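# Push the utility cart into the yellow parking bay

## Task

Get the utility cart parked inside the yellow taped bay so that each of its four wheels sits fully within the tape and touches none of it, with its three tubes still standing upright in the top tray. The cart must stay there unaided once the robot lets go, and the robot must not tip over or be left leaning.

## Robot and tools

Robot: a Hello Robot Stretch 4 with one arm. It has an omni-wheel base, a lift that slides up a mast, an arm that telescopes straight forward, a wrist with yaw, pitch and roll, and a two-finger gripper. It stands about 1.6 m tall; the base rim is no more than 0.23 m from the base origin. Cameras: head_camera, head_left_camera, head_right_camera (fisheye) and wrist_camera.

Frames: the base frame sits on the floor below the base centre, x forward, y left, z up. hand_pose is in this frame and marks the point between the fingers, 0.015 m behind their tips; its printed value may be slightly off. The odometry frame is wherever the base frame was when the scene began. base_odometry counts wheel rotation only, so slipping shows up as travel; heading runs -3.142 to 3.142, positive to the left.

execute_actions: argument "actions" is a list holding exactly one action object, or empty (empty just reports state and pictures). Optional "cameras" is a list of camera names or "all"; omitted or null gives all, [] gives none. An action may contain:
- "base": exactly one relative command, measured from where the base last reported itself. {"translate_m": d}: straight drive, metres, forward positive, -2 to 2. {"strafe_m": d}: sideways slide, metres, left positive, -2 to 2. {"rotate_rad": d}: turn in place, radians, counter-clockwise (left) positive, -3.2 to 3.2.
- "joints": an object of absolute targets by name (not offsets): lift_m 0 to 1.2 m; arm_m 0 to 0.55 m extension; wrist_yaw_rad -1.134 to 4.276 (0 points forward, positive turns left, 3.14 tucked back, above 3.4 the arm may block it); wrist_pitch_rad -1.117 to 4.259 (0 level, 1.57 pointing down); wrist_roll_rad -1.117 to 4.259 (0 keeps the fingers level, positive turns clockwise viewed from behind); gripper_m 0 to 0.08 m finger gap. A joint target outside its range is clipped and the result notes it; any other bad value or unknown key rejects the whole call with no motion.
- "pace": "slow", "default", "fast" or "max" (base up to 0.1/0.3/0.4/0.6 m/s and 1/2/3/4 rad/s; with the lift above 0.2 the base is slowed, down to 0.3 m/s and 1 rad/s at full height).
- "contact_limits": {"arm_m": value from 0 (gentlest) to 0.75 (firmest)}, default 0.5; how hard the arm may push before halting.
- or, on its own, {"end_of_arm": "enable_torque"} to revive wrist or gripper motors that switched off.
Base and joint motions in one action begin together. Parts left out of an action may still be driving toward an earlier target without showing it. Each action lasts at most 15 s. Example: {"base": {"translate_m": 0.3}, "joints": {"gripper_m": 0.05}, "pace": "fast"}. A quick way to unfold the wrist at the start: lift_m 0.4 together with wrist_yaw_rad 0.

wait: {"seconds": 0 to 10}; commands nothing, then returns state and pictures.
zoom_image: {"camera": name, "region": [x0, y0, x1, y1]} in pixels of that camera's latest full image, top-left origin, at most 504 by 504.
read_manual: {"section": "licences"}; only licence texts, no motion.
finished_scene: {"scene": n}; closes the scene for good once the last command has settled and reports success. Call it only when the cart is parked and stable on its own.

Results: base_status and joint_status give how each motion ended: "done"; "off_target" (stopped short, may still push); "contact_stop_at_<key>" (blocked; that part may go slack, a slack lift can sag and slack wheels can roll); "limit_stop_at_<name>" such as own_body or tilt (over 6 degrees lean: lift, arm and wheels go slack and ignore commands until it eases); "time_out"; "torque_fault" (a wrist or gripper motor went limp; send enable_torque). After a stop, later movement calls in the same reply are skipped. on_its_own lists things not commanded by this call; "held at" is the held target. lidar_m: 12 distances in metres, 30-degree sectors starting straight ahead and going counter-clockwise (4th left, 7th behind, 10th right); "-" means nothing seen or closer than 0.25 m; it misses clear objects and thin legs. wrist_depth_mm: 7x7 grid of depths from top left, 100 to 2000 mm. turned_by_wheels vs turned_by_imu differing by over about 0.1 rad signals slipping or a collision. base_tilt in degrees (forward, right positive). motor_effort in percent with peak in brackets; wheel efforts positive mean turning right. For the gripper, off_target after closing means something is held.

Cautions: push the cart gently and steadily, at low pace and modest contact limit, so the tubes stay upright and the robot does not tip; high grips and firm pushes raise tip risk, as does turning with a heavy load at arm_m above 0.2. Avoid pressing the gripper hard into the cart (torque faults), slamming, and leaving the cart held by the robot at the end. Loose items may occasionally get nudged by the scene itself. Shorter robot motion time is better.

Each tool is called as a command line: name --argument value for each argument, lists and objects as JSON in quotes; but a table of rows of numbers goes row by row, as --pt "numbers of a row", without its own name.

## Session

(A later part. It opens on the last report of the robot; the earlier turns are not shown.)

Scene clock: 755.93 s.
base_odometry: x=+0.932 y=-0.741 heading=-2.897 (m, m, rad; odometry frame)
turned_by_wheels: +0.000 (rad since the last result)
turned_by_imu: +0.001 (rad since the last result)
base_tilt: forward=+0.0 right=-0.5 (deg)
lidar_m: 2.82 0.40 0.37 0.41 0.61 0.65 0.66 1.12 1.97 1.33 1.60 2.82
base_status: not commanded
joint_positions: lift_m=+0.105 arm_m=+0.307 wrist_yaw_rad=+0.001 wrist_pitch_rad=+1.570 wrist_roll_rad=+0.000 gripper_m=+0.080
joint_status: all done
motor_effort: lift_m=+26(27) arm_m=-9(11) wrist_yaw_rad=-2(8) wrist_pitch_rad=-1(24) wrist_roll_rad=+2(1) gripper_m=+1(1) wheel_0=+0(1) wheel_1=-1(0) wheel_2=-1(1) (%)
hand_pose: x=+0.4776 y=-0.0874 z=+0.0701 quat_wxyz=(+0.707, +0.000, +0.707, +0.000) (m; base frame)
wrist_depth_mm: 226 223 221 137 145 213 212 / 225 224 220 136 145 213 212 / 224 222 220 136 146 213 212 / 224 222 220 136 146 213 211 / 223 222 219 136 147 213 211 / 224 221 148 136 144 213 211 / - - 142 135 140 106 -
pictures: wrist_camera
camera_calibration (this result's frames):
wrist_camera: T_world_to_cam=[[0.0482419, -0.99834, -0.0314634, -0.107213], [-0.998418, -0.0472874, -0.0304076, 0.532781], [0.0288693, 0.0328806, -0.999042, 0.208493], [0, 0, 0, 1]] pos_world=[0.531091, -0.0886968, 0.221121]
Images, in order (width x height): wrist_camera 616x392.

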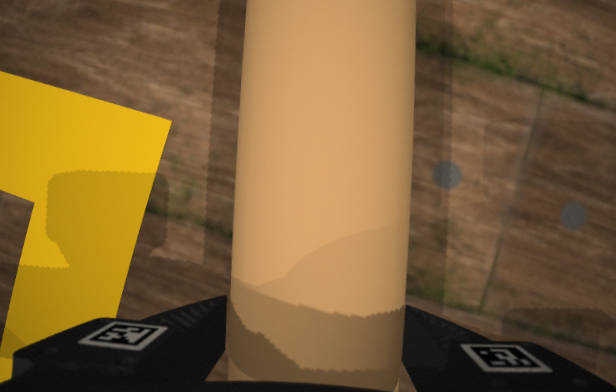

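execute_actions --actions '[{"joints": {"arm_m": 0.475}}]' --cameras '[]'

execute_actions --actions '[{"joints": {"lift_m": 0.096}, "pace": "slow"}]' --cameras '["head_camera", "wrist_camera"]'

Scene clock: 772.73 s.
base_odometry: x=+0.932 y=-0.741 heading=-2.897 (m, m, rad; odometry frame)
turned_by_wheels: +0.000 (rad since the last result)
turned_by_imu: +0.001 (rad since the last result)
base_tilt: forward=-0.1 right=-0.4 (deg)
lidar_m: 2.80 0.40 0.37 0.41 0.63 0.64 0.66 1.14 1.98 1.32 1.60 2.82
base_status: not commanded
joint_positions: lift_m=+0.105 arm_m=+0.474 wrist_yaw_rad=+0.000 wrist_pitch_rad=+1.570 wrist_roll_rad=+0.000 gripper_m=+0.080
joint_status: all done
motor_effort: lift_m=+25(25) arm_m=+8(8) wrist_yaw_rad=-2(3) wrist_pitch_rad=+0(3) wrist_roll_rad=+1(1) gripper_m=+0(2) wheel_0=+0(0) wheel_1=+0(0) wheel_2=-1(1) (%)
hand_pose: x=+0.6446 y=-0.0874 z=+0.0701 quat_wxyz=(+0.707, +0.000, +0.707, +0.000) (m; base frame)
wrist_depth_mm: 225 224 220 137 144 213 211 / 225 223 220 136 144 213 211 / 226 222 220 136 145 213 211 / 224 222 220 135 145 213 212 / 224 221 219 135 147 213 211 / 224 220 148 135 144 211 210 / - - 141 135 139 106 -
pictures: none
No camera images: the call's "cameras" was empty. Leave "cameras" out to get every camera's image.

Scene clock: 773.43 s.
base_odometry: x=+0.932 y=-0.741 heading=-2.897 (m, m, rad; odometry frame)
turned_by_wheels: +0.000 (rad since the last result)
turned_by_imu: +0.000 (rad since the last result)
base_tilt: forward=+0.0 right=-0.3 (deg)
lidar_m: 2.82 0.40 0.37 0.41 0.60 0.65 0.65 1.12 1.96 1.33 1.58 2.82
base_status: not commanded
joint_positions: lift_m=+0.096 arm_m=+0.474 wrist_yaw_rad=+0.000 wrist_pitch_rad=+1.570 wrist_roll_rad=+0.000 gripper_m=+0.080
joint_status: all done
motor_effort: lift_m=+14(26) arm_m=+9(8) wrist_yaw_rad=-2(2) wrist_pitch_rad=-1(1) wrist_roll_rad=+1(1) gripper_m=+1(1) wheel_0=+0(0) wheel_1=-1(1) wheel_2=-1(1) (%)
hand_pose: x=+0.6446 y=-0.0874 z=+0.0620 quat_wxyz=(+0.707, +0.000, +0.707, +0.000) (m; base frame)
wrist_depth_mm: 217 214 213 128 136 206 - / 217 214 212 128 136 206 204 / 216 214 212 128 136 206 204 / 216 214 212 128 137 205 203 / 215 213 211 128 139 205 203 / 216 212 142 128 139 204 202 / - - 136 127 132 106 -
pictures: head_camera, wrist_camera
camera_calibration (this result's frames):
wrist_camera: T_world_to_cam=[[0.0477759, -0.998362, -0.0314648, -0.115224], [-0.998441, -0.0468222, -0.030379, 0.699267], [0.028856, 0.0328671, -0.999043, 0.195575], [0, 0, 0, 1]] pos_world=[0.698039, -0.0887218, 0.213006]
Images, in order (width x height): head_camera 420x560, wrist_camera 616x392.

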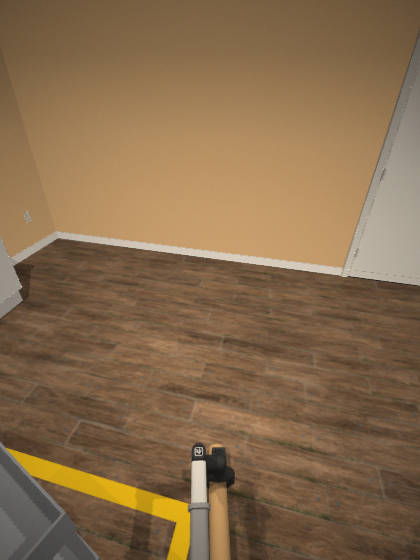

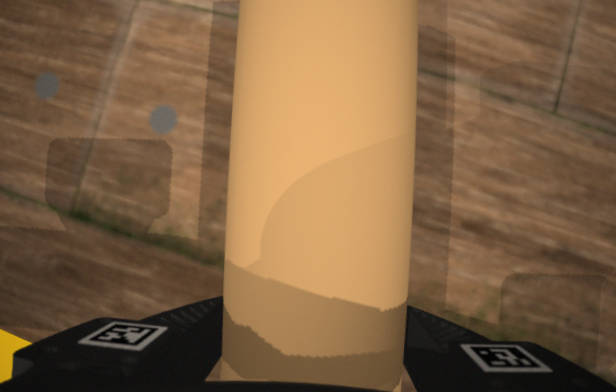

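Reading ≈128. Close.

execute_actions --actions '[{"joints": {"gripper_m": 0.065}, "pace": "slow"}]' --cameras '["wrist_camera"]'

Scene clock: 780.23 s.
base_odometry: x=+0.932 y=-0.741 heading=-2.898 (m, m, rad; odometry frame)
turned_by_wheels: +0.000 (rad since the last result)
turned_by_imu: +0.001 (rad since the last result)
base_tilt: forward=+0.0 right=-0.3 (deg)
lidar_m: 2.81 0.38 0.37 0.41 0.61 0.63 0.63 1.13 1.97 1.34 1.59 2.82
base_status: not commanded
joint_positions: lift_m=+0.096 arm_m=+0.474 wrist_yaw_rad=+0.000 wrist_pitch_rad=+1.570 wrist_roll_rad=+0.000 gripper_m=+0.066
joint_status: all done
motor_effort: lift_m=+14(15) arm_m=+8(8) wrist_yaw_rad=-1(1) wrist_pitch_rad=+0(0) wrist_roll_rad=+1(1) gripper_m=-4(6) wheel_0=-1(1) wheel_1=-1(1) wheel_2=-1(1) (%)
hand_pose: x=+0.6446 y=-0.0874 z=+0.0620 quat_wxyz=(+0.707, +0.000, +0.707, +0.000) (m; base frame)
wrist_depth_mm: 217 215 212 128 136 206 - / 216 215 212 128 136 206 204 / 216 214 211 127 137 205 204 / 216 213 212 128 137 205 204 / 216 213 211 128 138 205 203 / 215 213 137 128 135 204 202 / - - 131 127 130 - -
pictures: wrist_camera
camera_calibration (this result's frames):
wrist_camera: T_world_to_cam=[[0.0477909, -0.998361, -0.0314708, -0.115233], [-0.998444, -0.0468412, -0.0302519, 0.699238], [0.0287282, 0.0328676, -0.999047, 0.19564], [0, 0, 0, 1]] pos_world=[0.698037, -0.0887208, 0.212981]
Images, in order (width x height): wrist_camera 616x392.

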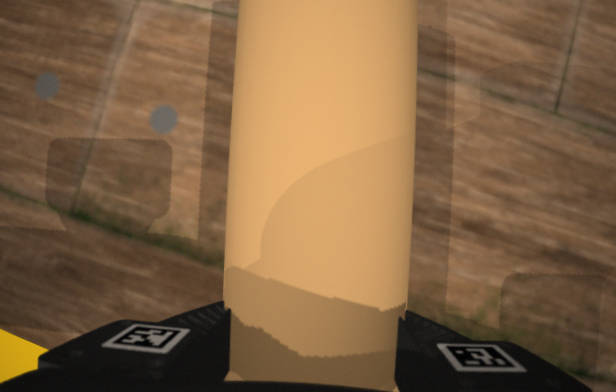

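execute_actions --actions '[{"joints": {"gripper_m": 0.08}}]' --cameras '[]'

execute_actions --actions '[{"joints": {"lift_m": 0.089}, "pace": "slow"}]' --cameras '[]'

execute_actions --actions '[{"joints": {"gripper_m": 0.065}, "pace": "slow"}]' --cameras '[]'

Scene clock: 786.77 s.
base_odometry: x=+0.932 y=-0.741 heading=-2.897 (m, m, rad; odometry frame)
turned_by_wheels: +0.000 (rad since the last result)
turned_by_imu: +0.001 (rad since the last result)
base_tilt: forward=+0.0 right=-0.4 (deg)
lidar_m: 2.80 0.40 0.38 0.41 0.61 0.64 0.65 1.12 1.98 1.32 1.60 2.82
base_status: not commanded
joint_positions: lift_m=+0.096 arm_m=+0.474 wrist_yaw_rad=+0.000 wrist_pitch_rad=+1.570 wrist_roll_rad=+0.000 gripper_m=+0.080
joint_status: all done
motor_effort: lift_m=+15(15) arm_m=+8(8) wrist_yaw_rad=-2(2) wrist_pitch_rad=-2(2) wrist_roll_rad=+1(1) gripper_m=+3(3) wheel_0=-1(1) wheel_1=+0(1) wheel_2=-1(2) (%)
hand_pose: x=+0.6445 y=-0.0874 z=+0.0620 quat_wxyz=(+0.707, +0.000, +0.707, +0.000) (m; base frame)
wrist_depth_mm: 217 216 213 128 136 206 - / 217 215 213 128 136 206 204 / 216 214 213 128 136 206 203 / 216 213 211 128 137 205 204 / 216 214 211 128 138 205 203 / 215 213 143 128 139 204 202 / - - 136 127 132 106 -
pictures: none
No camera images: the call's "cameras" was empty. Leave "cameras" out to get every camera's image.

Scene clock: 787.43 s.
base_odometry: x=+0.932 y=-0.741 heading=-2.897 (m, m, rad; odometry frame)
turned_by_wheels: +0.000 (rad since the last result)
turned_by_imu: +0.000 (rad since the last result)
base_tilt: forward=+0.0 right=-0.4 (deg)
lidar_m: 2.81 0.39 0.38 0.41 0.60 0.65 0.65 1.12 1.96 1.34 1.60 2.81
base_status: not commanded
joint_positions: lift_m=+0.090 arm_m=+0.474 wrist_yaw_rad=+0.000 wrist_pitch_rad=+1.572 wrist_roll_rad=+0.000 gripper_m=+0.080
joint_status: all done
motor_effort: lift_m=+8(14) arm_m=+8(9) wrist_yaw_rad=+0(0) wrist_pitch_rad=-8(7) wrist_roll_rad=+1(1) gripper_m=+1(2) wheel_0=+0(1) wheel_1=+0(0) wheel_2=-1(1) (%)
hand_pose: x=+0.6441 y=-0.0874 z=+0.0555 quat_wxyz=(+0.707, +0.000, +0.708, +0.000) (m; base frame)
wrist_depth_mm: 214 212 210 125 132 203 - / 213 212 209 125 132 203 202 / 213 211 208 124 133 203 201 / 213 211 208 124 133 202 200 / 212 210 208 124 134 202 200 / 211 208 139 124 135 201 200 / - - 132 124 131 106 -
pictures: none
No camera images: the call's "cameras" was empty. Leave "cameras" out to get every camera's image.

Scene clock: 788.27 s.
base_odometry: x=+0.932 y=-0.741 heading=-2.897 (m, m, rad; odometry frame)
turned_by_wheels: +0.000 (rad since the last result)
turned_by_imu: +0.000 (rad since the last result)
base_tilt: forward=-0.1 right=-0.5 (deg)
lidar_m: 2.83 0.40 0.37 0.41 0.60 0.64 0.64 1.13 1.95 1.32 1.60 2.82
base_status: not commanded
joint_positions: lift_m=+0.090 arm_m=+0.474 wrist_yaw_rad=+0.000 wrist_pitch_rad=+1.572 wrist_roll_rad=+0.000 gripper_m=+0.077
joint_status: gripper_m off_target (ended at +0.077, target +0.065)
on_its_own: gripper_m is held at +0.075, not at your +0.065, by its contact guard: the fingers met something
motor_effort: lift_m=+8(8) arm_m=+9(8) wrist_yaw_rad=+1(1) wrist_pitch_rad=-8(8) wrist_roll_rad=+2(1) gripper_m=-18(19) wheel_0=+0(0) wheel_1=+0(0) wheel_2=-1(1) (%)
hand_pose: x=+0.6440 y=-0.0874 z=+0.0555 quat_wxyz=(+0.707, +0.000, +0.708, +0.000) (m; base frame)
wrist_depth_mm: 213 211 210 125 132 204 - / 213 211 209 125 133 203 202 / 213 211 208 125 133 203 202 / 212 211 208 124 134 202 201 / 212 210 208 124 134 202 200 / 212 209 139 124 135 202 200 / - - 132 124 129 106 -
pictures: none
No camera images: the call's "cameras" was empty. Leave "cameras" out to get every camera's image.

execute_actions --actions '[{"joints": {"lift_m": 0.2, "wrist_pitch_rad": 1.35}, "pace": "slow"}]' --cameras '["wrist_camera"]'

Scene clock: 795.17 s.
base_odometry: x=+0.932 y=-0.741 heading=-2.897 (m, m, rad; odometry frame)
turned_by_wheels: +0.000 (rad since the last result)
turned_by_imu: +0.001 (rad since the last result)
base_tilt: forward=+0.0 right=-0.5 (deg)
lidar_m: 0.41 0.39 0.38 0.42 0.62 0.64 0.64 1.12 1.98 1.33 1.60 2.82
base_status: not commanded
joint_positions: lift_m=+0.199 arm_m=+0.474 wrist_yaw_rad=+0.000 wrist_pitch_rad=+1.351 wrist_roll_rad=+0.000 gripper_m=+0.077
joint_status: all done
on_its_own: gripper_m is held at +0.075, not at your +0.065, by its contact guard: the fingers met something
motor_effort: lift_m=+27(30) arm_m=+8(8) wrist_yaw_rad=+1(12) wrist_pitch_rad=-3(41) wrist_roll_rad=+2(2) gripper_m=-18(20) wheel_0=+0(1) wheel_1=+1(1) wheel_2=-1(4) (%)
hand_pose: x=+0.6908 y=-0.0874 z=+0.1701 quat_wxyz=(+0.781, +0.000, +0.625, +0.000) (m; base frame)
wrist_depth_mm: 384 379 373 121 128 362 362 / 370 366 357 122 129 351 349 / 355 351 342 122 130 338 338 / 342 340 332 123 131 327 325 / 329 327 320 124 133 317 312 / 319 315 139 124 135 306 303 / - - 133 125 129 106 -
pictures: wrist_camera
camera_calibration (this result's frames):
wrist_camera: T_world_to_cam=[[0.0531082, -0.998383, -0.0202883, -0.11964], [-0.967933, -0.0464716, -0.246874, 0.764511], [0.245532, 0.0327487, -0.968835, 0.147457], [0, 0, 0, 1]] pos_world=[0.710143, -0.0887475, 0.329172]
Images, in order (width x height): wrist_camera 616x392.

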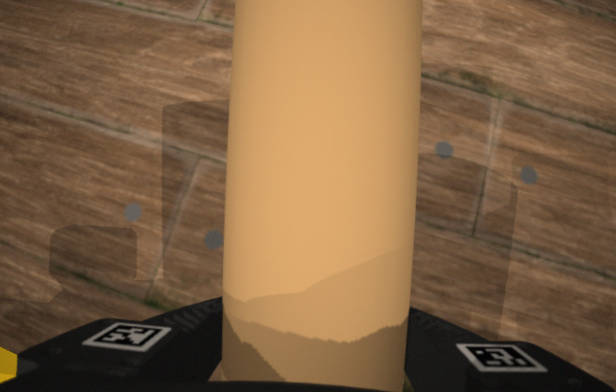

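execute_actions --actions '[{"joints": {"lift_m": 0.33, "wrist_pitch_rad": 0.95, "arm_m": 0.4}}]' --cameras '[]'

execute_actions --actions '[{"joints": {"lift_m": 0.4, "wrist_pitch_rad": 0.4, "arm_m": 0.3}}]' --cameras '["head_right_camera", "wrist_camera"]'

Scene clock: 800.10 s.
base_odometry: x=+0.932 y=-0.741 heading=-2.897 (m, m, rad; odometry frame)
turned_by_wheels: +0.000 (rad since the last result)
turned_by_imu: +0.001 (rad since the last result)
base_tilt: forward=-0.1 right=-0.5 (deg)
lidar_m: 0.40 0.40 0.38 0.41 0.59 0.65 0.65 1.13 1.96 1.33 1.59 2.81
base_status: not commanded
joint_positions: lift_m=+0.329 arm_m=+0.401 wrist_yaw_rad=+0.000 wrist_pitch_rad=+0.953 wrist_roll_rad=+0.000 gripper_m=+0.077
joint_status: all done
on_its_own: gripper_m is held at +0.075, not at your +0.065, by its contact guard: the fingers met something
motor_effort: lift_m=+26(27) arm_m=-8(9) wrist_yaw_rad=-1(1) wrist_pitch_rad=-8(17) wrist_roll_rad=+1(1) gripper_m=-17(19) wheel_0=+0(0) wheel_1=+1(1) wheel_2=-1(1) (%)
hand_pose: x=+0.6956 y=-0.0874 z=+0.3343 quat_wxyz=(+0.889, +0.000, +0.459, +0.000) (m; base frame)
wrist_depth_mm: 891 904 842 116 121 891 878 / 788 778 732 118 123 759 768 / 676 676 640 119 125 668 661 / 603 597 569 120 128 591 591 / 539 539 517 122 131 530 525 / 488 488 138 123 133 484 480 / - - 133 125 129 106 -
pictures: none
No camera images: the call's "cameras" was empty. Leave "cameras" out to get every camera's image.

Scene clock: 801.40 s.
base_odometry: x=+0.932 y=-0.741 heading=-2.897 (m, m, rad; odometry frame)
turned_by_wheels: +0.000 (rad since the last result)
turned_by_imu: +0.000 (rad since the last result)
base_tilt: forward=-0.2 right=-0.4 (deg)
lidar_m: 0.65 0.39 0.38 0.41 0.62 0.64 0.65 1.12 1.97 1.32 1.59 2.83
base_status: not commanded
joint_positions: lift_m=+0.399 arm_m=+0.301 wrist_yaw_rad=+0.000 wrist_pitch_rad=+0.407 wrist_roll_rad=+0.000 gripper_m=+0.077
joint_status: all done
on_its_own: gripper_m is held at +0.075, not at your +0.065, by its contact guard: the fingers met something
motor_effort: lift_m=+27(25) arm_m=-8(9) wrist_yaw_rad=-1(1) wrist_pitch_rad=-21(16) wrist_roll_rad=+1(1) gripper_m=-16(18) wheel_0=+0(0) wheel_1=+1(0) wheel_2=-1(1) (%)
hand_pose: x=+0.6677 y=-0.0874 z=+0.4936 quat_wxyz=(+0.979, +0.000, +0.202, +0.000) (m; base frame)
wrist_depth_mm: - - - - - 1808 1756 / - - 116 - - 1921 1808 / - - 113 - 105 - 1863 / 1464 1464 121 103 108 1537 1537 / 1060 1078 133 110 117 1118 1138 / 842 866 131 117 128 891 878 / - - 132 125 130 106 -
pictures: head_right_camera, wrist_camera
camera_calibration (this result's frames):
wrist_camera: T_world_to_cam=[[0.047907, -0.998356, 0.0314609, -0.133882], [-0.367772, -0.0469147, -0.928732, 0.757743], [0.928681, 0.0329223, -0.369415, -0.285494], [0, 0, 0, 1]] pos_world=[0.550223, -0.0887135, 0.602486]
Images, in order (width x height): head_right_camera 420x672, wrist_camera 616x392.

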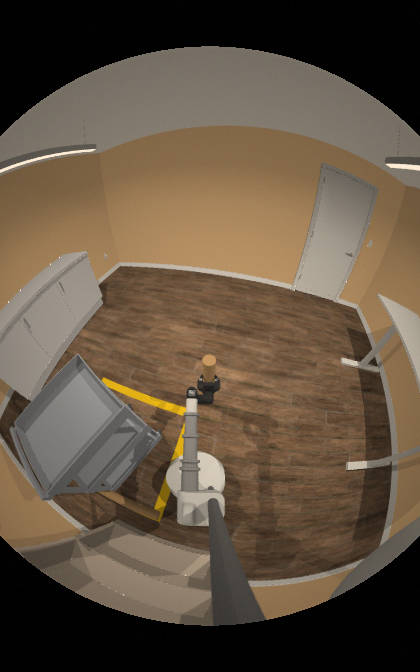

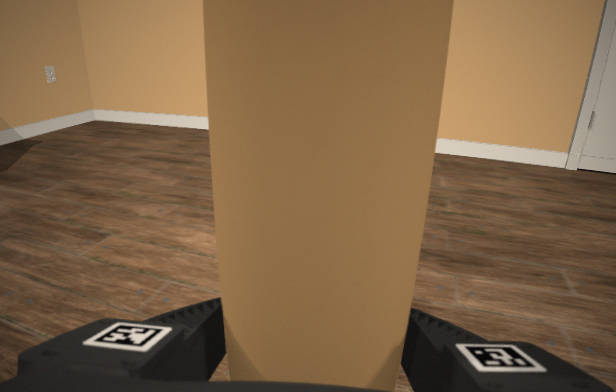

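execute_actions --actions '[{"joints": {"lift_m": 1.195, "wrist_pitch_rad": 0.0}, "pace": "fast"}]' --cameras '["head_right_camera", "wrist_camera"]'

Scene clock: 821.30 s.
base_odometry: x=+0.932 y=-0.741 heading=-2.897 (m, m, rad; odometry frame)
turned_by_wheels: +0.000 (rad since the last result)
turned_by_imu: +0.002 (rad since the last result)
base_tilt: forward=+0.0 right=-0.4 (deg)
lidar_m: 2.81 0.38 0.37 0.41 0.61 0.65 0.64 1.14 1.97 1.33 1.59 2.80
base_status: not commanded
joint_positions: lift_m=+1.195 arm_m=+0.301 wrist_yaw_rad=+0.000 wrist_pitch_rad=+0.003 wrist_roll_rad=+0.000 gripper_m=+0.075
joint_status: all done
on_its_own: gripper_m is held at +0.075, not at your +0.065, by its contact guard: the fingers met something
motor_effort: lift_m=+24(30) arm_m=-8(8) wrist_yaw_rad=+0(1) wrist_pitch_rad=-11(33) wrist_roll_rad=+1(2) gripper_m=+0(17) wheel_0=+0(1) wheel_1=+0(1) wheel_2=-1(1) (%)
hand_pose: x=+0.6850 y=-0.0874 z=+1.3722 quat_wxyz=(+1.000, +0.000, +0.001, +0.000) (m; base frame)
wrist_depth_mm: - - - - - - 1863 / - - - - - - 1921 / - - - - - - 1921 / - - - - - - 1921 / - - - - - - 1921 / - - - - - - 1863 / - - 146 - - - 1808
pictures: head_right_camera, wrist_camera
camera_calibration (this result's frames):
wrist_camera: T_world_to_cam=[[0.0316916, -0.998358, 0.0477134, -0.173552], [0.0266613, -0.046876, -0.998545, 1.40579], [0.999142, 0.0329176, 0.025132, -0.566673], [0, 0, 0, 1]] pos_world=[0.534207, -0.0887158, 1.42626]
Images, in order (width x height): head_right_camera 420x672, wrist_camera 616x392.

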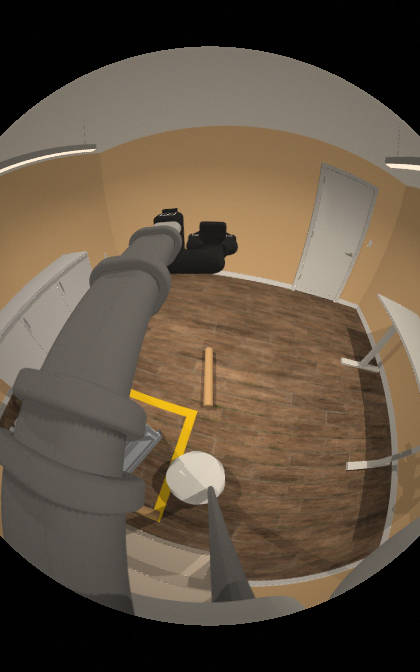

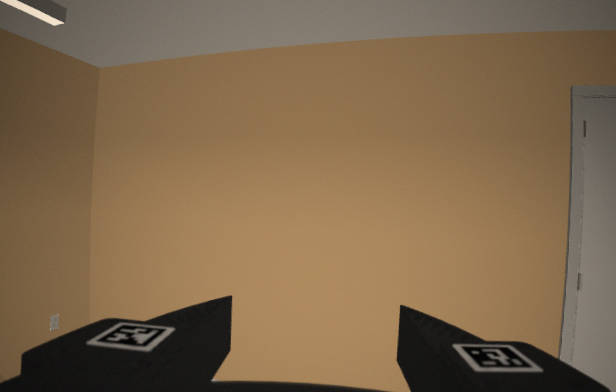

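execute_actions --actions '[{"base": {"translate_m": 0.07}, "joints": {"lift_m": 0.17, "wrist_pitch_rad": 1.57, "arm_m": 0.55, "gripper_m": 0.08}, "pace": "fast"}]' --cameras '["head_camera", "wrist_camera"]'

Scene clock: 879.13 s.
base_odometry: x=+0.864 y=-0.758 heading=-2.897 (m, m, rad; odometry frame)
turned_by_wheels: +0.000 (rad since the last result)
turned_by_imu: +0.001 (rad since the last result)
base_tilt: forward=+0.0 right=-0.3 (deg)
lidar_m: 2.75 2.28 0.32 0.38 0.55 0.71 0.71 1.22 1.48 1.34 1.60 2.74
base_status: done
joint_positions: lift_m=+0.170 arm_m=+0.549 wrist_yaw_rad=+0.000 wrist_pitch_rad=+1.570 wrist_roll_rad=+0.000 gripper_m=+0.080
joint_status: all done
motor_effort: lift_m=+16(18) arm_m=+8(9) wrist_yaw_rad=+0(2) wrist_pitch_rad=-1(8) wrist_roll_rad=+1(1) gripper_m=+3(3) wheel_0=+0(6) wheel_1=+1(5) wheel_2=+1(8) (%)
hand_pose: x=+0.7196 y=-0.0874 z=+0.1359 quat_wxyz=(+0.707, +0.000, +0.707, +0.000) (m; base frame)
wrist_depth_mm: 293 290 287 204 222 277 276 / 291 290 286 204 224 278 274 / 293 289 286 203 229 277 274 / 293 289 285 202 278 276 274 / 291 289 285 202 278 276 273 / 290 287 283 201 215 276 273 / - - 219 201 204 106 -
pictures: head_camera, wrist_camera
camera_calibration (this result's frames):
wrist_camera: T_world_to_cam=[[0.0480066, -0.998351, -0.0314679, -0.116648], [-0.998432, -0.0470551, -0.0303113, 0.776385], [0.0287806, 0.0328737, -0.999045, 0.267293], [0, 0, 0, 1]] pos_world=[0.773075, -0.0887093, 0.2869]
Images, in order (width x height): head_camera 420x560, wrist_camera 616x392.

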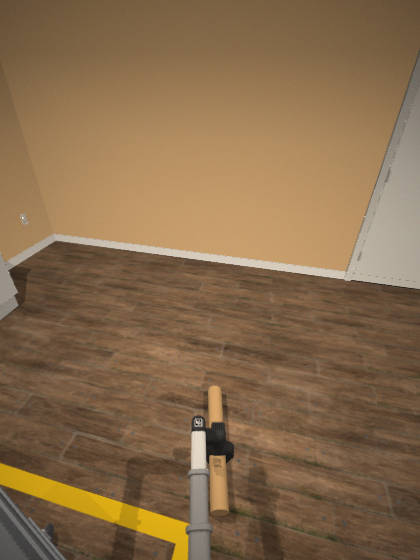

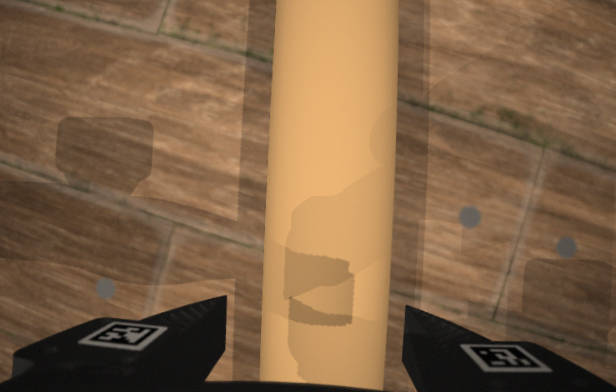

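execute_actions --actions '[{"base": {"strafe_m": -0.006}, "joints": {"lift_m": 0.089}, "pace": "slow"}]' --cameras '[]'

execute_actions --actions '[{"joints": {"lift_m": 0.1, "arm_m": 0.235}}]' --cameras '["head_right_camera", "wrist_camera"]'

Scene clock: 887.60 s.
base_odometry: x=+0.863 y=-0.752 heading=-2.897 (m, m, rad; odometry frame)
turned_by_wheels: +0.000 (rad since the last result)
turned_by_imu: +0.001 (rad since the last result)
base_tilt: forward=+0.0 right=-0.4 (deg)
lidar_m: 2.73 2.25 0.35 0.38 0.54 0.71 0.71 1.22 1.47 1.35 1.59 2.75
base_status: done
joint_positions: lift_m=+0.090 arm_m=+0.549 wrist_yaw_rad=+0.000 wrist_pitch_rad=+1.572 wrist_roll_rad=+0.000 gripper_m=+0.080
joint_status: all done
motor_effort: lift_m=+8(16) arm_m=+8(8) wrist_yaw_rad=+0(0) wrist_pitch_rad=-7(8) wrist_roll_rad=+1(1) gripper_m=+1(3) wheel_0=+1(4) wheel_1=-2(7) wheel_2=+0(1) (%)
hand_pose: x=+0.7191 y=-0.0874 z=+0.0555 quat_wxyz=(+0.707, +0.000, +0.708, +0.000) (m; base frame)
wrist_depth_mm: 213 212 210 125 132 203 - / 213 212 208 125 132 203 202 / 213 211 208 125 133 202 200 / 213 210 208 124 133 202 200 / 212 211 208 124 134 202 200 / 212 210 139 124 135 201 200 / - - 132 124 131 106 -
pictures: none
No camera images: the call's "cameras" was empty. Leave "cameras" out to get every camera's image.

Scene clock: 889.67 s.
base_odometry: x=+0.863 y=-0.752 heading=-2.897 (m, m, rad; odometry frame)
turned_by_wheels: +0.000 (rad since the last result)
turned_by_imu: +0.001 (rad since the last result)
base_tilt: forward=+0.0 right=-0.5 (deg)
lidar_m: 2.75 2.28 0.34 0.37 0.55 0.72 0.72 1.20 1.47 1.33 1.60 2.73
base_status: not commanded
joint_positions: lift_m=+0.099 arm_m=+0.237 wrist_yaw_rad=+0.000 wrist_pitch_rad=+1.570 wrist_roll_rad=+0.000 gripper_m=+0.080
joint_status: all done
motor_effort: lift_m=+26(30) arm_m=-8(9) wrist_yaw_rad=+0(5) wrist_pitch_rad=+1(12) wrist_roll_rad=+1(1) gripper_m=+0(1) wheel_0=+1(1) wheel_1=-2(2) wheel_2=+1(1) (%)
hand_pose: x=+0.4076 y=-0.0874 z=+0.0650 quat_wxyz=(+0.707, +0.000, +0.707, +0.000) (m; base frame)
wrist_depth_mm: 220 218 216 127 135 208 207 / 220 218 216 126 135 208 206 / 220 217 215 126 135 208 207 / 219 216 215 125 135 208 206 / 218 216 215 125 135 208 206 / 218 216 140 125 136 208 205 / - - 133 124 131 106 -
pictures: head_right_camera, wrist_camera
camera_calibration (this result's frames):
wrist_camera: T_world_to_cam=[[0.0478261, -0.99836, -0.0314628, -0.103827], [-0.998438, -0.0468711, -0.030422, 0.46276], [0.0288974, 0.0328686, -0.999042, 0.205426], [0, 0, 0, 1]] pos_world=[0.461066, -0.0887192, 0.21604]
Images, in order (width x height): head_right_camera 420x672, wrist_camera 616x392.

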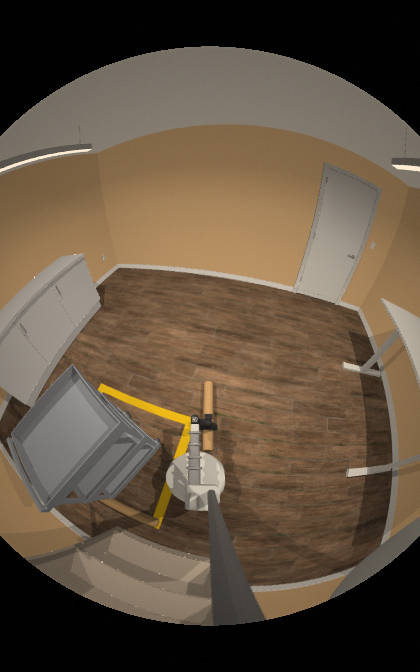

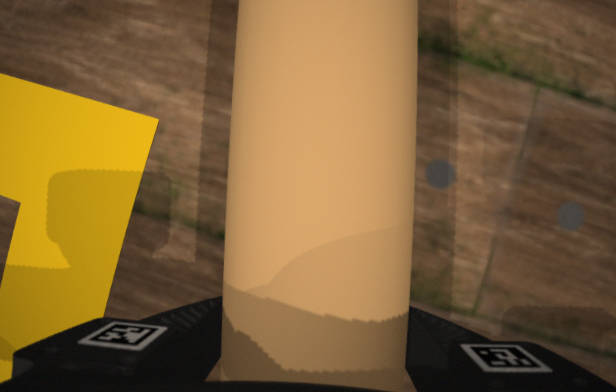

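execute_actions --actions '[{"joints": {"lift_m": 0.105, "arm_m": 0.18}, "pace": "slow"}]' --cameras '["wrist_camera"]'

Scene clock: 894.87 s.
base_odometry: x=+0.863 y=-0.752 heading=-2.897 (m, m, rad; odometry frame)
turned_by_wheels: +0.000 (rad since the last result)
turned_by_imu: +0.001 (rad since the last result)
base_tilt: forward=+0.0 right=-0.5 (deg)
lidar_m: 2.74 2.28 0.35 0.36 0.54 0.72 0.72 1.21 1.48 1.33 1.61 2.75
base_status: not commanded
joint_positions: lift_m=+0.105 arm_m=+0.182 wrist_yaw_rad=+0.001 wrist_pitch_rad=+1.570 wrist_roll_rad=+0.000 gripper_m=+0.080
joint_status: all done
motor_effort: lift_m=+25(27) arm_m=-9(11) wrist_yaw_rad=-2(8) wrist_pitch_rad=+0(21) wrist_roll_rad=+1(1) gripper_m=+2(2) wheel_0=+1(1) wheel_1=-2(2) wheel_2=+0(1) (%)
hand_pose: x=+0.3526 y=-0.0874 z=+0.0702 quat_wxyz=(+0.707, +0.000, +0.707, +0.000) (m; base frame)
wrist_depth_mm: 226 224 221 137 146 214 213 / 226 224 220 137 146 214 213 / 225 223 221 137 147 213 213 / 225 223 221 137 148 213 212 / 224 222 221 137 150 213 211 / 224 222 147 137 146 213 211 / - - 141 136 142 106 -
pictures: wrist_camera
camera_calibration (this result's frames):
wrist_camera: T_world_to_cam=[[0.0481843, -0.998343, -0.0314636, -0.101161], [-0.998421, -0.0472298, -0.0304044, 0.40799], [0.028868, 0.0328789, -0.999042, 0.21216], [0, 0, 0, 1]] pos_world=[0.406096, -0.0886999, 0.221178]
Images, in order (width x height): wrist_camera 616x392.

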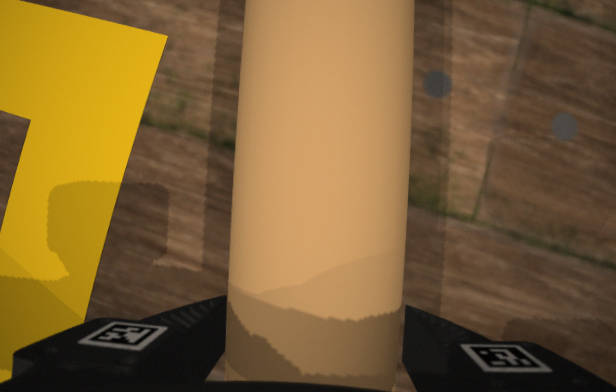

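execute_actions --actions '[{"joints": {"arm_m": 0.465}}]' --cameras '[]'

execute_actions --actions '[{"joints": {"lift_m": 0.085}, "pace": "slow"}]' --cameras '["wrist_camera"]'

Scene clock: 901.37 s.
base_odometry: x=+0.863 y=-0.752 heading=-2.897 (m, m, rad; odometry frame)
turned_by_wheels: +0.000 (rad since the last result)
turned_by_imu: +0.001 (rad since the last result)
base_tilt: forward=+0.1 right=-0.6 (deg)
lidar_m: 2.76 2.28 0.33 0.39 0.56 0.72 0.71 1.21 1.45 1.35 1.63 2.75
base_status: not commanded
joint_positions: lift_m=+0.105 arm_m=+0.464 wrist_yaw_rad=+0.000 wrist_pitch_rad=+1.570 wrist_roll_rad=+0.000 gripper_m=+0.080
joint_status: all done
motor_effort: lift_m=+25(25) arm_m=+8(8) wrist_yaw_rad=-2(3) wrist_pitch_rad=+0(0) wrist_roll_rad=+1(0) gripper_m=+0(3) wheel_0=+0(0) wheel_1=-2(2) wheel_2=+1(1) (%)
hand_pose: x=+0.6346 y=-0.0874 z=+0.0702 quat_wxyz=(+0.707, +0.000, +0.707, +0.000) (m; base frame)
wrist_depth_mm: 224 223 220 137 143 213 211 / 224 223 220 136 143 213 211 / 224 222 220 136 144 213 211 / 225 222 220 135 145 213 211 / 224 221 220 135 146 213 211 / 224 220 148 135 144 211 211 / - - 142 135 139 106 -
pictures: none
No camera images: the call's "cameras" was empty. Leave "cameras" out to get every camera's image.

Scene clock: 902.27 s.
base_odometry: x=+0.863 y=-0.752 heading=-2.897 (m, m, rad; odometry frame)
turned_by_wheels: +0.000 (rad since the last result)
turned_by_imu: +0.000 (rad since the last result)
base_tilt: forward=+0.0 right=-0.4 (deg)
lidar_m: 2.75 2.28 0.34 0.37 0.55 0.72 0.71 1.20 1.49 1.34 1.60 2.75
base_status: not commanded
joint_positions: lift_m=+0.086 arm_m=+0.464 wrist_yaw_rad=-0.001 wrist_pitch_rad=+1.572 wrist_roll_rad=+0.000 gripper_m=+0.080
joint_status: all done
motor_effort: lift_m=+6(22) arm_m=+8(9) wrist_yaw_rad=+1(1) wrist_pitch_rad=-8(7) wrist_roll_rad=+1(1) gripper_m=+0(4) wheel_0=+0(1) wheel_1=-2(2) wheel_2=+0(0) (%)
hand_pose: x=+0.6340 y=-0.0874 z=+0.0517 quat_wxyz=(+0.707, +0.000, +0.708, +0.000) (m; base frame)
wrist_depth_mm: 212 210 207 123 129 202 - / 211 209 206 123 129 201 199 / 211 208 206 122 130 200 199 / 210 208 206 122 130 200 198 / 210 208 206 122 131 200 198 / 209 206 136 122 132 199 198 / - - 129 121 129 106 -
pictures: wrist_camera
camera_calibration (this result's frames):
wrist_camera: T_world_to_cam=[[0.047072, -0.998392, -0.0315837, -0.114592], [-0.998543, -0.0461969, -0.0278884, 0.688386], [0.0263844, 0.0328504, -0.999112, 0.187183], [0, 0, 0, 1]] pos_world=[0.687838, -0.0887553, 0.202596]
Images, in order (width x height): wrist_camera 616x392.

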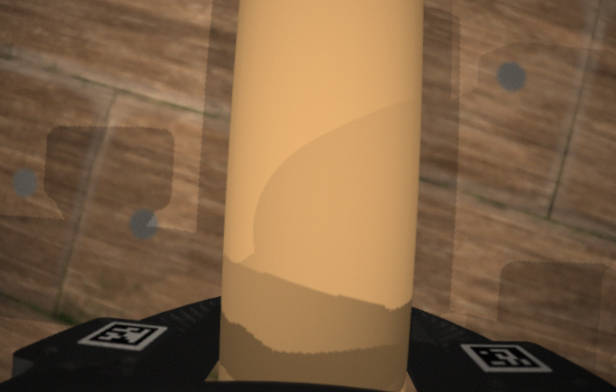

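execute_actions --actions '[{"joints": {"gripper_m": 0.065}, "pace": "slow"}]' --cameras '[]'

execute_actions --actions '[{"joints": {"lift_m": 0.15}, "pace": "slow"}]' --cameras '[]'

execute_actions --actions '[{"joints": {"lift_m": 0.25, "wrist_pitch_rad": 1.25}}]' --cameras '[]'

execute_actions --actions '[{"joints": {"lift_m": 0.32, "wrist_pitch_rad": 0.85, "arm_m": 0.38}}]' --cameras '["wrist_camera"]'

Scene clock: 914.27 s.
base_odometry: x=+0.863 y=-0.752 heading=-2.897 (m, m, rad; odometry frame)
turned_by_wheels: +0.000 (rad since the last result)
turned_by_imu: +0.001 (rad since the last result)
base_tilt: forward=+0.0 right=-0.4 (deg)
lidar_m: 2.73 2.27 0.34 0.37 0.55 0.72 0.71 1.22 1.48 1.33 1.61 2.74
base_status: not commanded
joint_positions: lift_m=+0.086 arm_m=+0.464 wrist_yaw_rad=-0.001 wrist_pitch_rad=+1.573 wrist_roll_rad=+0.000 gripper_m=+0.078
joint_status: gripper_m off_target (ended at +0.078, target +0.065)
on_its_own: gripper_m is held at +0.076, not at your +0.065, by its contact guard: the fingers met something
motor_effort: lift_m=+6(6) arm_m=+8(8) wrist_yaw_rad=+1(1) wrist_pitch_rad=-8(9) wrist_roll_rad=+1(1) gripper_m=-20(21) wheel_0=+0(0) wheel_1=-2(2) wheel_2=+0(1) (%)
hand_pose: x=+0.6340 y=-0.0874 z=+0.0517 quat_wxyz=(+0.706, +0.000, +0.708, +0.000) (m; base frame)
wrist_depth_mm: 212 210 208 123 129 201 - / 211 209 207 123 130 201 200 / 211 209 206 122 130 200 199 / 210 208 206 122 130 200 199 / 210 208 206 122 131 200 198 / 210 207 136 122 132 199 198 / - - 130 121 128 106 -
pictures: none
No camera images: the call's "cameras" was empty. Leave "cameras" out to get every camera's image.

Scene clock: 915.70 s.
base_odometry: x=+0.863 y=-0.752 heading=-2.897 (m, m, rad; odometry frame)
turned_by_wheels: +0.000 (rad since the last result)
turned_by_imu: +0.000 (rad since the last result)
base_tilt: forward=+0.0 right=-0.4 (deg)
lidar_m: 0.49 2.28 0.33 0.38 0.56 0.71 0.73 1.21 1.47 1.33 1.62 2.76
base_status: not commanded
joint_positions: lift_m=+0.149 arm_m=+0.464 wrist_yaw_rad=+0.001 wrist_pitch_rad=+1.569 wrist_roll_rad=+0.000 gripper_m=+0.078
joint_status: all done
on_its_own: gripper_m is held at +0.076, not at your +0.065, by its contact guard: the fingers met something
motor_effort: lift_m=+26(25) arm_m=+8(9) wrist_yaw_rad=-3(3) wrist_pitch_rad=+2(9) wrist_roll_rad=+1(1) gripper_m=-20(18) wheel_0=+0(0) wheel_1=-2(2) wheel_2=+0(0) (%)
hand_pose: x=+0.6350 y=-0.0874 z=+0.1150 quat_wxyz=(+0.708, +0.000, +0.707, +0.000) (m; base frame)
wrist_depth_mm: 270 268 266 109 113 257 255 / 272 267 265 111 115 256 255 / 270 268 264 113 118 256 254 / 270 267 264 115 121 255 254 / 268 266 263 117 125 255 253 / 270 265 133 120 130 254 253 / - - 131 122 128 106 -
pictures: none
No camera images: the call's "cameras" was empty. Leave "cameras" out to get every camera's image.

Scene clock: 917.13 s.
base_odometry: x=+0.863 y=-0.752 heading=-2.897 (m, m, rad; odometry frame)
turned_by_wheels: +0.000 (rad since the last result)
turned_by_imu: +0.000 (rad since the last result)
base_tilt: forward=+0.0 right=-0.3 (deg)
lidar_m: 0.41 2.28 0.34 0.38 0.55 0.71 0.72 1.21 1.49 1.32 1.60 2.74
base_status: not commanded
joint_positions: lift_m=+0.249 arm_m=+0.464 wrist_yaw_rad=+0.000 wrist_pitch_rad=+1.251 wrist_roll_rad=+0.000 gripper_m=+0.078
joint_status: all done
on_its_own: gripper_m is held at +0.076, not at your +0.065, by its contact guard: the fingers met something
motor_effort: lift_m=+27(26) arm_m=+8(8) wrist_yaw_rad=+0(3) wrist_pitch_rad=-4(11) wrist_roll_rad=+1(0) gripper_m=-20(20) wheel_0=+0(0) wheel_1=-2(2) wheel_2=+0(0) (%)
hand_pose: x=+0.7014 y=-0.0874 z=+0.2258 quat_wxyz=(+0.811, +0.000, +0.586, +0.000) (m; base frame)
wrist_depth_mm: 492 484 473 113 118 466 462 / 462 455 442 114 120 442 442 / 436 433 421 116 122 415 415 / 407 410 399 117 124 397 394 / 387 387 377 119 127 377 375 / 370 368 135 120 131 357 357 / - - 131 122 128 106 -
pictures: none
No camera images: the call's "cameras" was empty. Leave "cameras" out to get every camera's image.

Scene clock: 918.37 s.
base_odometry: x=+0.863 y=-0.752 heading=-2.897 (m, m, rad; odometry frame)
turned_by_wheels: +0.000 (rad since the last result)
turned_by_imu: +0.000 (rad since the last result)
base_tilt: forward=+0.0 right=-0.5 (deg)
lidar_m: 0.44 2.28 0.33 0.36 0.54 0.72 0.71 1.19 1.49 1.34 1.62 2.75
base_status: not commanded
joint_positions: lift_m=+0.319 arm_m=+0.381 wrist_yaw_rad=+0.000 wrist_pitch_rad=+0.853 wrist_roll_rad=+0.000 gripper_m=+0.078
joint_status: all done
on_its_own: gripper_m is held at +0.076, not at your +0.065, by its contact guard: the fingers met something
motor_effort: lift_m=+26(31) arm_m=-8(9) wrist_yaw_rad=-2(1) wrist_pitch_rad=-11(17) wrist_roll_rad=+1(1) gripper_m=-20(19) wheel_0=+0(0) wheel_1=-2(2) wheel_2=+0(0) (%)
hand_pose: x=+0.6922 y=-0.0874 z=+0.3375 quat_wxyz=(+0.910, +0.000, +0.414, +0.000) (m; base frame)
wrist_depth_mm: 1098 1078 1025 120 125 1060 1060 / 904 891 820 119 126 878 878 / 759 750 699 120 127 732 741 / 640 640 609 120 128 640 634 / 564 564 539 121 130 564 559 / 504 504 136 121 131 500 496 / - - 130 122 128 106 -
pictures: wrist_camera
camera_calibration (this result's frames):
wrist_camera: T_world_to_cam=[[0.0566912, -0.998363, 0.00752382, -0.12814], [-0.732895, -0.0467319, -0.678735, 0.79019], [0.677976, 0.0329641, -0.734345, -0.0692472], [0, 0, 0, 1]] pos_world=[0.633339, -0.0887203, 0.486443]
Images, in order (width x height): wrist_camera 616x392.

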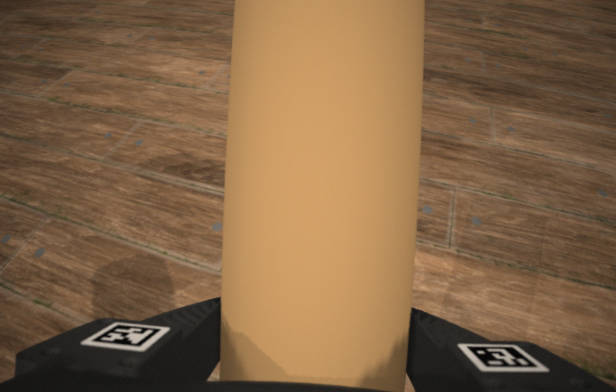

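execute_actions --actions '[{"joints": {"lift_m": 0.335, "wrist_pitch_rad": 0.45, "arm_m": 0.27}}]' --cameras '[]'

execute_actions --actions '[{"joints": {"wrist_pitch_rad": 0.0, "arm_m": 0.18}}]' --cameras '["head_right_camera", "wrist_camera"]'

Scene clock: 924.40 s.
base_odometry: x=+0.863 y=-0.752 heading=-2.897 (m, m, rad; odometry frame)
turned_by_wheels: +0.000 (rad since the last result)
turned_by_imu: +0.001 (rad since the last result)
base_tilt: forward=+0.0 right=-0.4 (deg)
lidar_m: 0.53 2.28 0.34 0.36 0.56 0.71 0.72 1.19 1.51 1.33 1.61 2.75
base_status: not commanded
joint_positions: lift_m=+0.335 arm_m=+0.272 wrist_yaw_rad=+0.001 wrist_pitch_rad=+0.434 wrist_roll_rad=+0.001 gripper_m=+0.078
joint_status: all done
on_its_own: gripper_m is held at +0.076, not at your +0.065, by its contact guard: the fingers met something; wrist_pitch_rad is at rest, and its effort (+44) is outside its rest range (-23 to +23)
motor_effort: lift_m=+18(29) arm_m=-9(11) wrist_yaw_rad=-4(5) wrist_pitch_rad=+44(40) wrist_roll_rad=+0(1) gripper_m=-21(18) wheel_0=+0(0) wheel_1=-2(2) wheel_2=+1(1) (%)
hand_pose: x=+0.6356 y=-0.0872 z=+0.4239 quat_wxyz=(+0.976, +0.000, +0.216, +0.001) (m; base frame)
wrist_depth_mm: - - - 109 113 1808 1708 / - - - 111 115 1921 1808 / - - 1661 113 118 1921 1863 / 1281 1281 1160 115 121 1336 1366 / 946 960 878 117 125 1008 1025 / 759 768 133 119 129 798 788 / - - 130 121 128 106 -
pictures: none
No camera images: the call's "cameras" was empty. Leave "cameras" out to get every camera's image.

Scene clock: 925.63 s.
base_odometry: x=+0.863 y=-0.752 heading=-2.897 (m, m, rad; odometry frame)
turned_by_wheels: +0.000 (rad since the last result)
turned_by_imu: +0.000 (rad since the last result)
base_tilt: forward=-0.1 right=-0.5 (deg)
lidar_m: 0.54 2.29 0.33 0.39 0.55 0.72 0.73 1.21 1.50 1.34 1.60 2.75
base_status: not commanded
joint_positions: lift_m=+0.335 arm_m=+0.181 wrist_yaw_rad=+0.000 wrist_pitch_rad=+0.007 wrist_roll_rad=+0.000 gripper_m=+0.078
joint_status: all done
on_its_own: gripper_m is held at +0.076, not at your +0.065, by its contact guard: the fingers met something
motor_effort: lift_m=+19(19) arm_m=-8(10) wrist_yaw_rad=-1(7) wrist_pitch_rad=-23(45) wrist_roll_rad=+0(1) gripper_m=-19(20) wheel_0=+0(0) wheel_1=-2(2) wheel_2=+1(1) (%)
hand_pose: x=+0.5650 y=-0.0874 z=+0.5118 quat_wxyz=(+1.000, +0.000, +0.004, +0.000) (m; base frame)
wrist_depth_mm: - - - 119 125 - 1921 / - - - 119 126 - 1921 / - - - 120 127 - 1921 / - - - 120 128 - 1921 / - - - 121 130 - 1983 / 1576 1618 136 121 132 1863 1863 / - - 130 122 128 106 -
pictures: head_right_camera, wrist_camera
camera_calibration (this result's frames):
wrist_camera: T_world_to_cam=[[0.0318319, -0.99838, 0.0471614, -0.128506], [0.0225198, -0.0464569, -0.998666, 0.552236], [0.99924, 0.0328515, 0.0210045, -0.423128], [0, 0, 0, 1]] pos_world=[0.414461, -0.0887417, 0.566447]
Images, in order (width x height): head_right_camera 420x672, wrist_camera 616x392.

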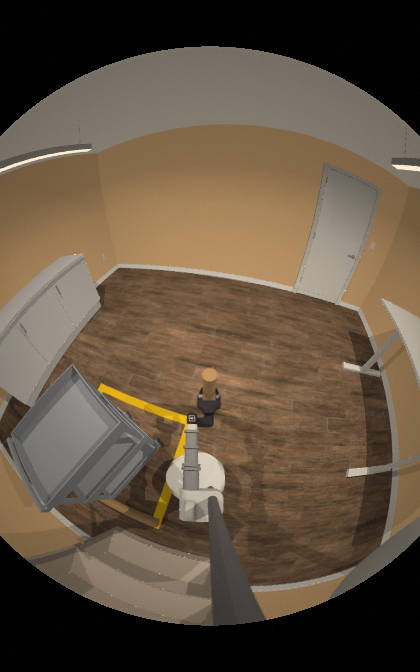

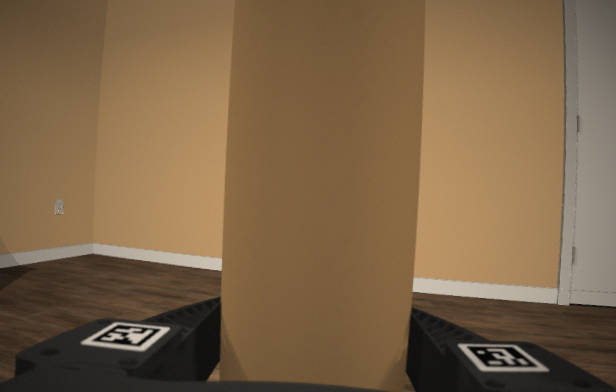

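execute_actions --actions '[{"joints": {"lift_m": 1.195}}]' --cameras '["head_right_camera", "wrist_camera"]'

Scene clock: 934.73 s.
base_odometry: x=+0.863 y=-0.752 heading=-2.897 (m, m, rad; odometry frame)
turned_by_wheels: +0.000 (rad since the last result)
turned_by_imu: +0.002 (rad since the last result)
base_tilt: forward=+0.0 right=-0.4 (deg)
lidar_m: 0.55 2.27 0.34 0.37 0.56 0.71 0.72 1.20 1.49 1.34 1.61 2.75
base_status: not commanded
joint_positions: lift_m=+1.194 arm_m=+0.181 wrist_yaw_rad=+0.000 wrist_pitch_rad=+0.007 wrist_roll_rad=+0.000 gripper_m=+0.078
joint_status: all done
on_its_own: gripper_m is held at +0.076, not at your +0.065, by its contact guard: the fingers met something
motor_effort: lift_m=+27(27) arm_m=-8(8) wrist_yaw_rad=+0(2) wrist_pitch_rad=-20(23) wrist_roll_rad=+0(0) gripper_m=-22(20) wheel_0=+0(0) wheel_1=-2(2) wheel_2=+1(1) (%)
hand_pose: x=+0.5650 y=-0.0874 z=+1.3711 quat_wxyz=(+1.000, +0.000, +0.004, +0.000) (m; base frame)
wrist_depth_mm: - - - 118 123 - 1921 / - - - 118 125 - 1921 / - - - 119 126 - 1983 / - - - 120 128 - 1983 / - - - 121 129 - 1983 / - - 136 121 131 - 1921 / - - 130 122 128 106 -
pictures: head_right_camera, wrist_camera
camera_calibration (this result's frames):
wrist_camera: T_world_to_cam=[[0.0318436, -0.99838, 0.0471536, -0.169029], [0.0222774, -0.0464569, -0.998672, 1.41057], [0.999245, 0.0328517, 0.020762, -0.440846], [0, 0, 0, 1]] pos_world=[0.414471, -0.0887417, 1.42582]
Images, in order (width x height): head_right_camera 420x672, wrist_camera 616x392.

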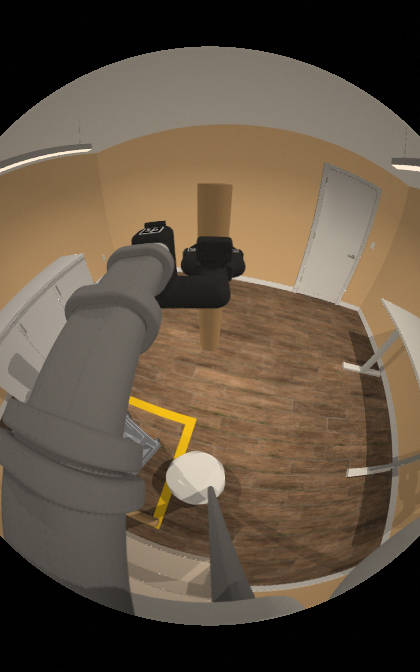

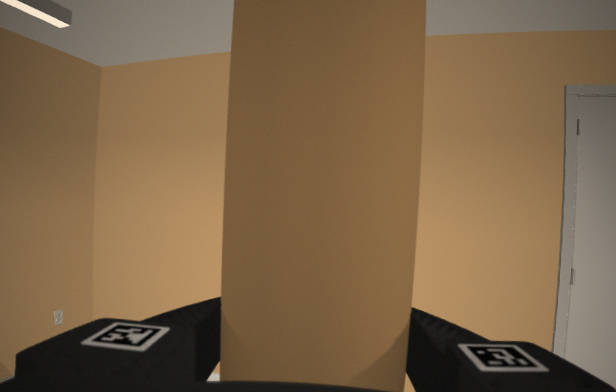

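execute_actions --actions '[{"base": {"rotate_rad": 1.68}, "joints": {"arm_m": 0.37}, "pace": "slow"}]'

Scene clock: 945.30 s.
base_odometry: x=+0.863 y=-0.752 heading=-1.217 (m, m, rad; odometry frame)
turned_by_wheels: +1.680 (rad since the last result)
turned_by_imu: +1.663 (rad since the last result)
base_tilt: forward=-0.1 right=-0.3 (deg)
lidar_m: 0.39 0.63 0.71 0.70 1.31 1.33 1.35 1.78 2.74 2.78 0.34 0.34
base_status: done
joint_positions: lift_m=+1.194 arm_m=+0.368 wrist_yaw_rad=+0.000 wrist_pitch_rad=+0.007 wrist_roll_rad=+0.000 gripper_m=+0.078
joint_status: all done
on_its_own: gripper_m is held at +0.076, not at your +0.065, by its contact guard: the fingers met something
motor_effort: lift_m=+26(27) arm_m=+8(9) wrist_yaw_rad=-2(1) wrist_pitch_rad=-21(23) wrist_roll_rad=+1(0) gripper_m=-18(20) wheel_0=-1(5) wheel_1=+0(4) wheel_2=+0(5) (%)
hand_pose: x=+0.7521 y=-0.0873 z=+1.3711 quat_wxyz=(+1.000, +0.000, +0.004, +0.000) (m; base frame)
wrist_depth_mm: 798 991 1160 118 123 1863 1661 / 798 1008 1182 118 124 1756 1618 / 809 1008 1182 119 125 1756 1661 / 820 1008 1229 120 127 1756 1618 / 820 1025 1229 120 129 1708 1618 / 820 976 136 121 131 1661 1576 / - - 130 122 128 105 -
pictures: head_camera, head_left_camera, head_right_camera, wrist_camera
camera_calibration (this result's frames):
wrist_camera: T_world_to_cam=[[0.0322387, -0.998354, 0.0474258, -0.17557], [0.0222677, -0.0467213, -0.99866, 1.40637], [0.999232, 0.0332516, 0.0207248, -0.627672], [0, 0, 0, 1]] pos_world=[0.601534, -0.0887027, 1.42582]
Images, in order (width x height): head_camera 420x560, head_left_camera 420x672, head_right_camera 420x672, wrist_camera 616x392.

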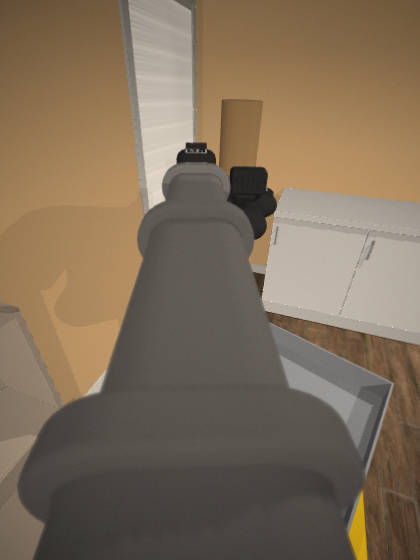

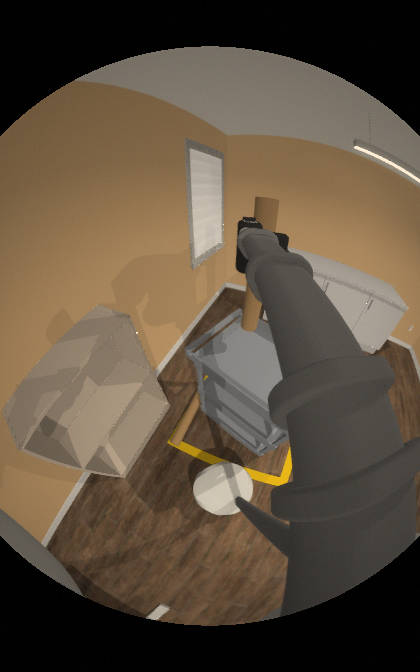

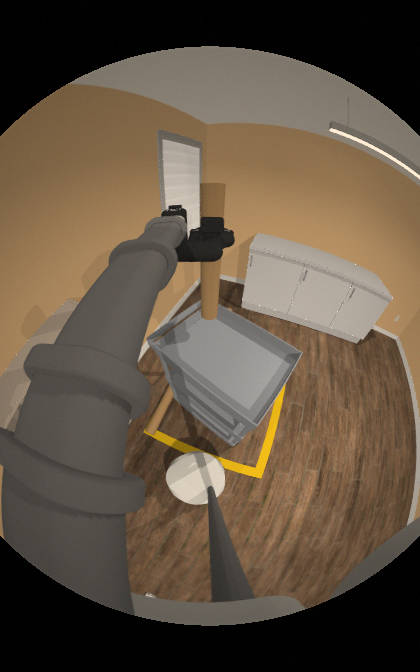

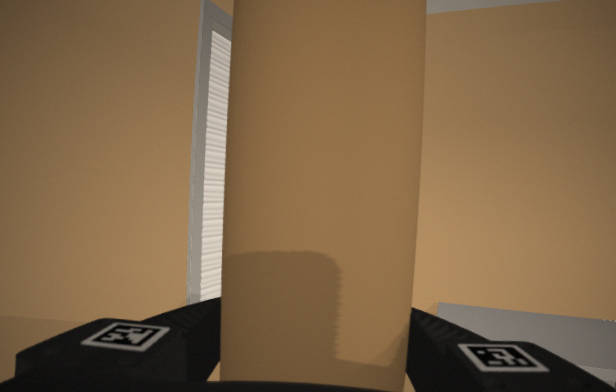

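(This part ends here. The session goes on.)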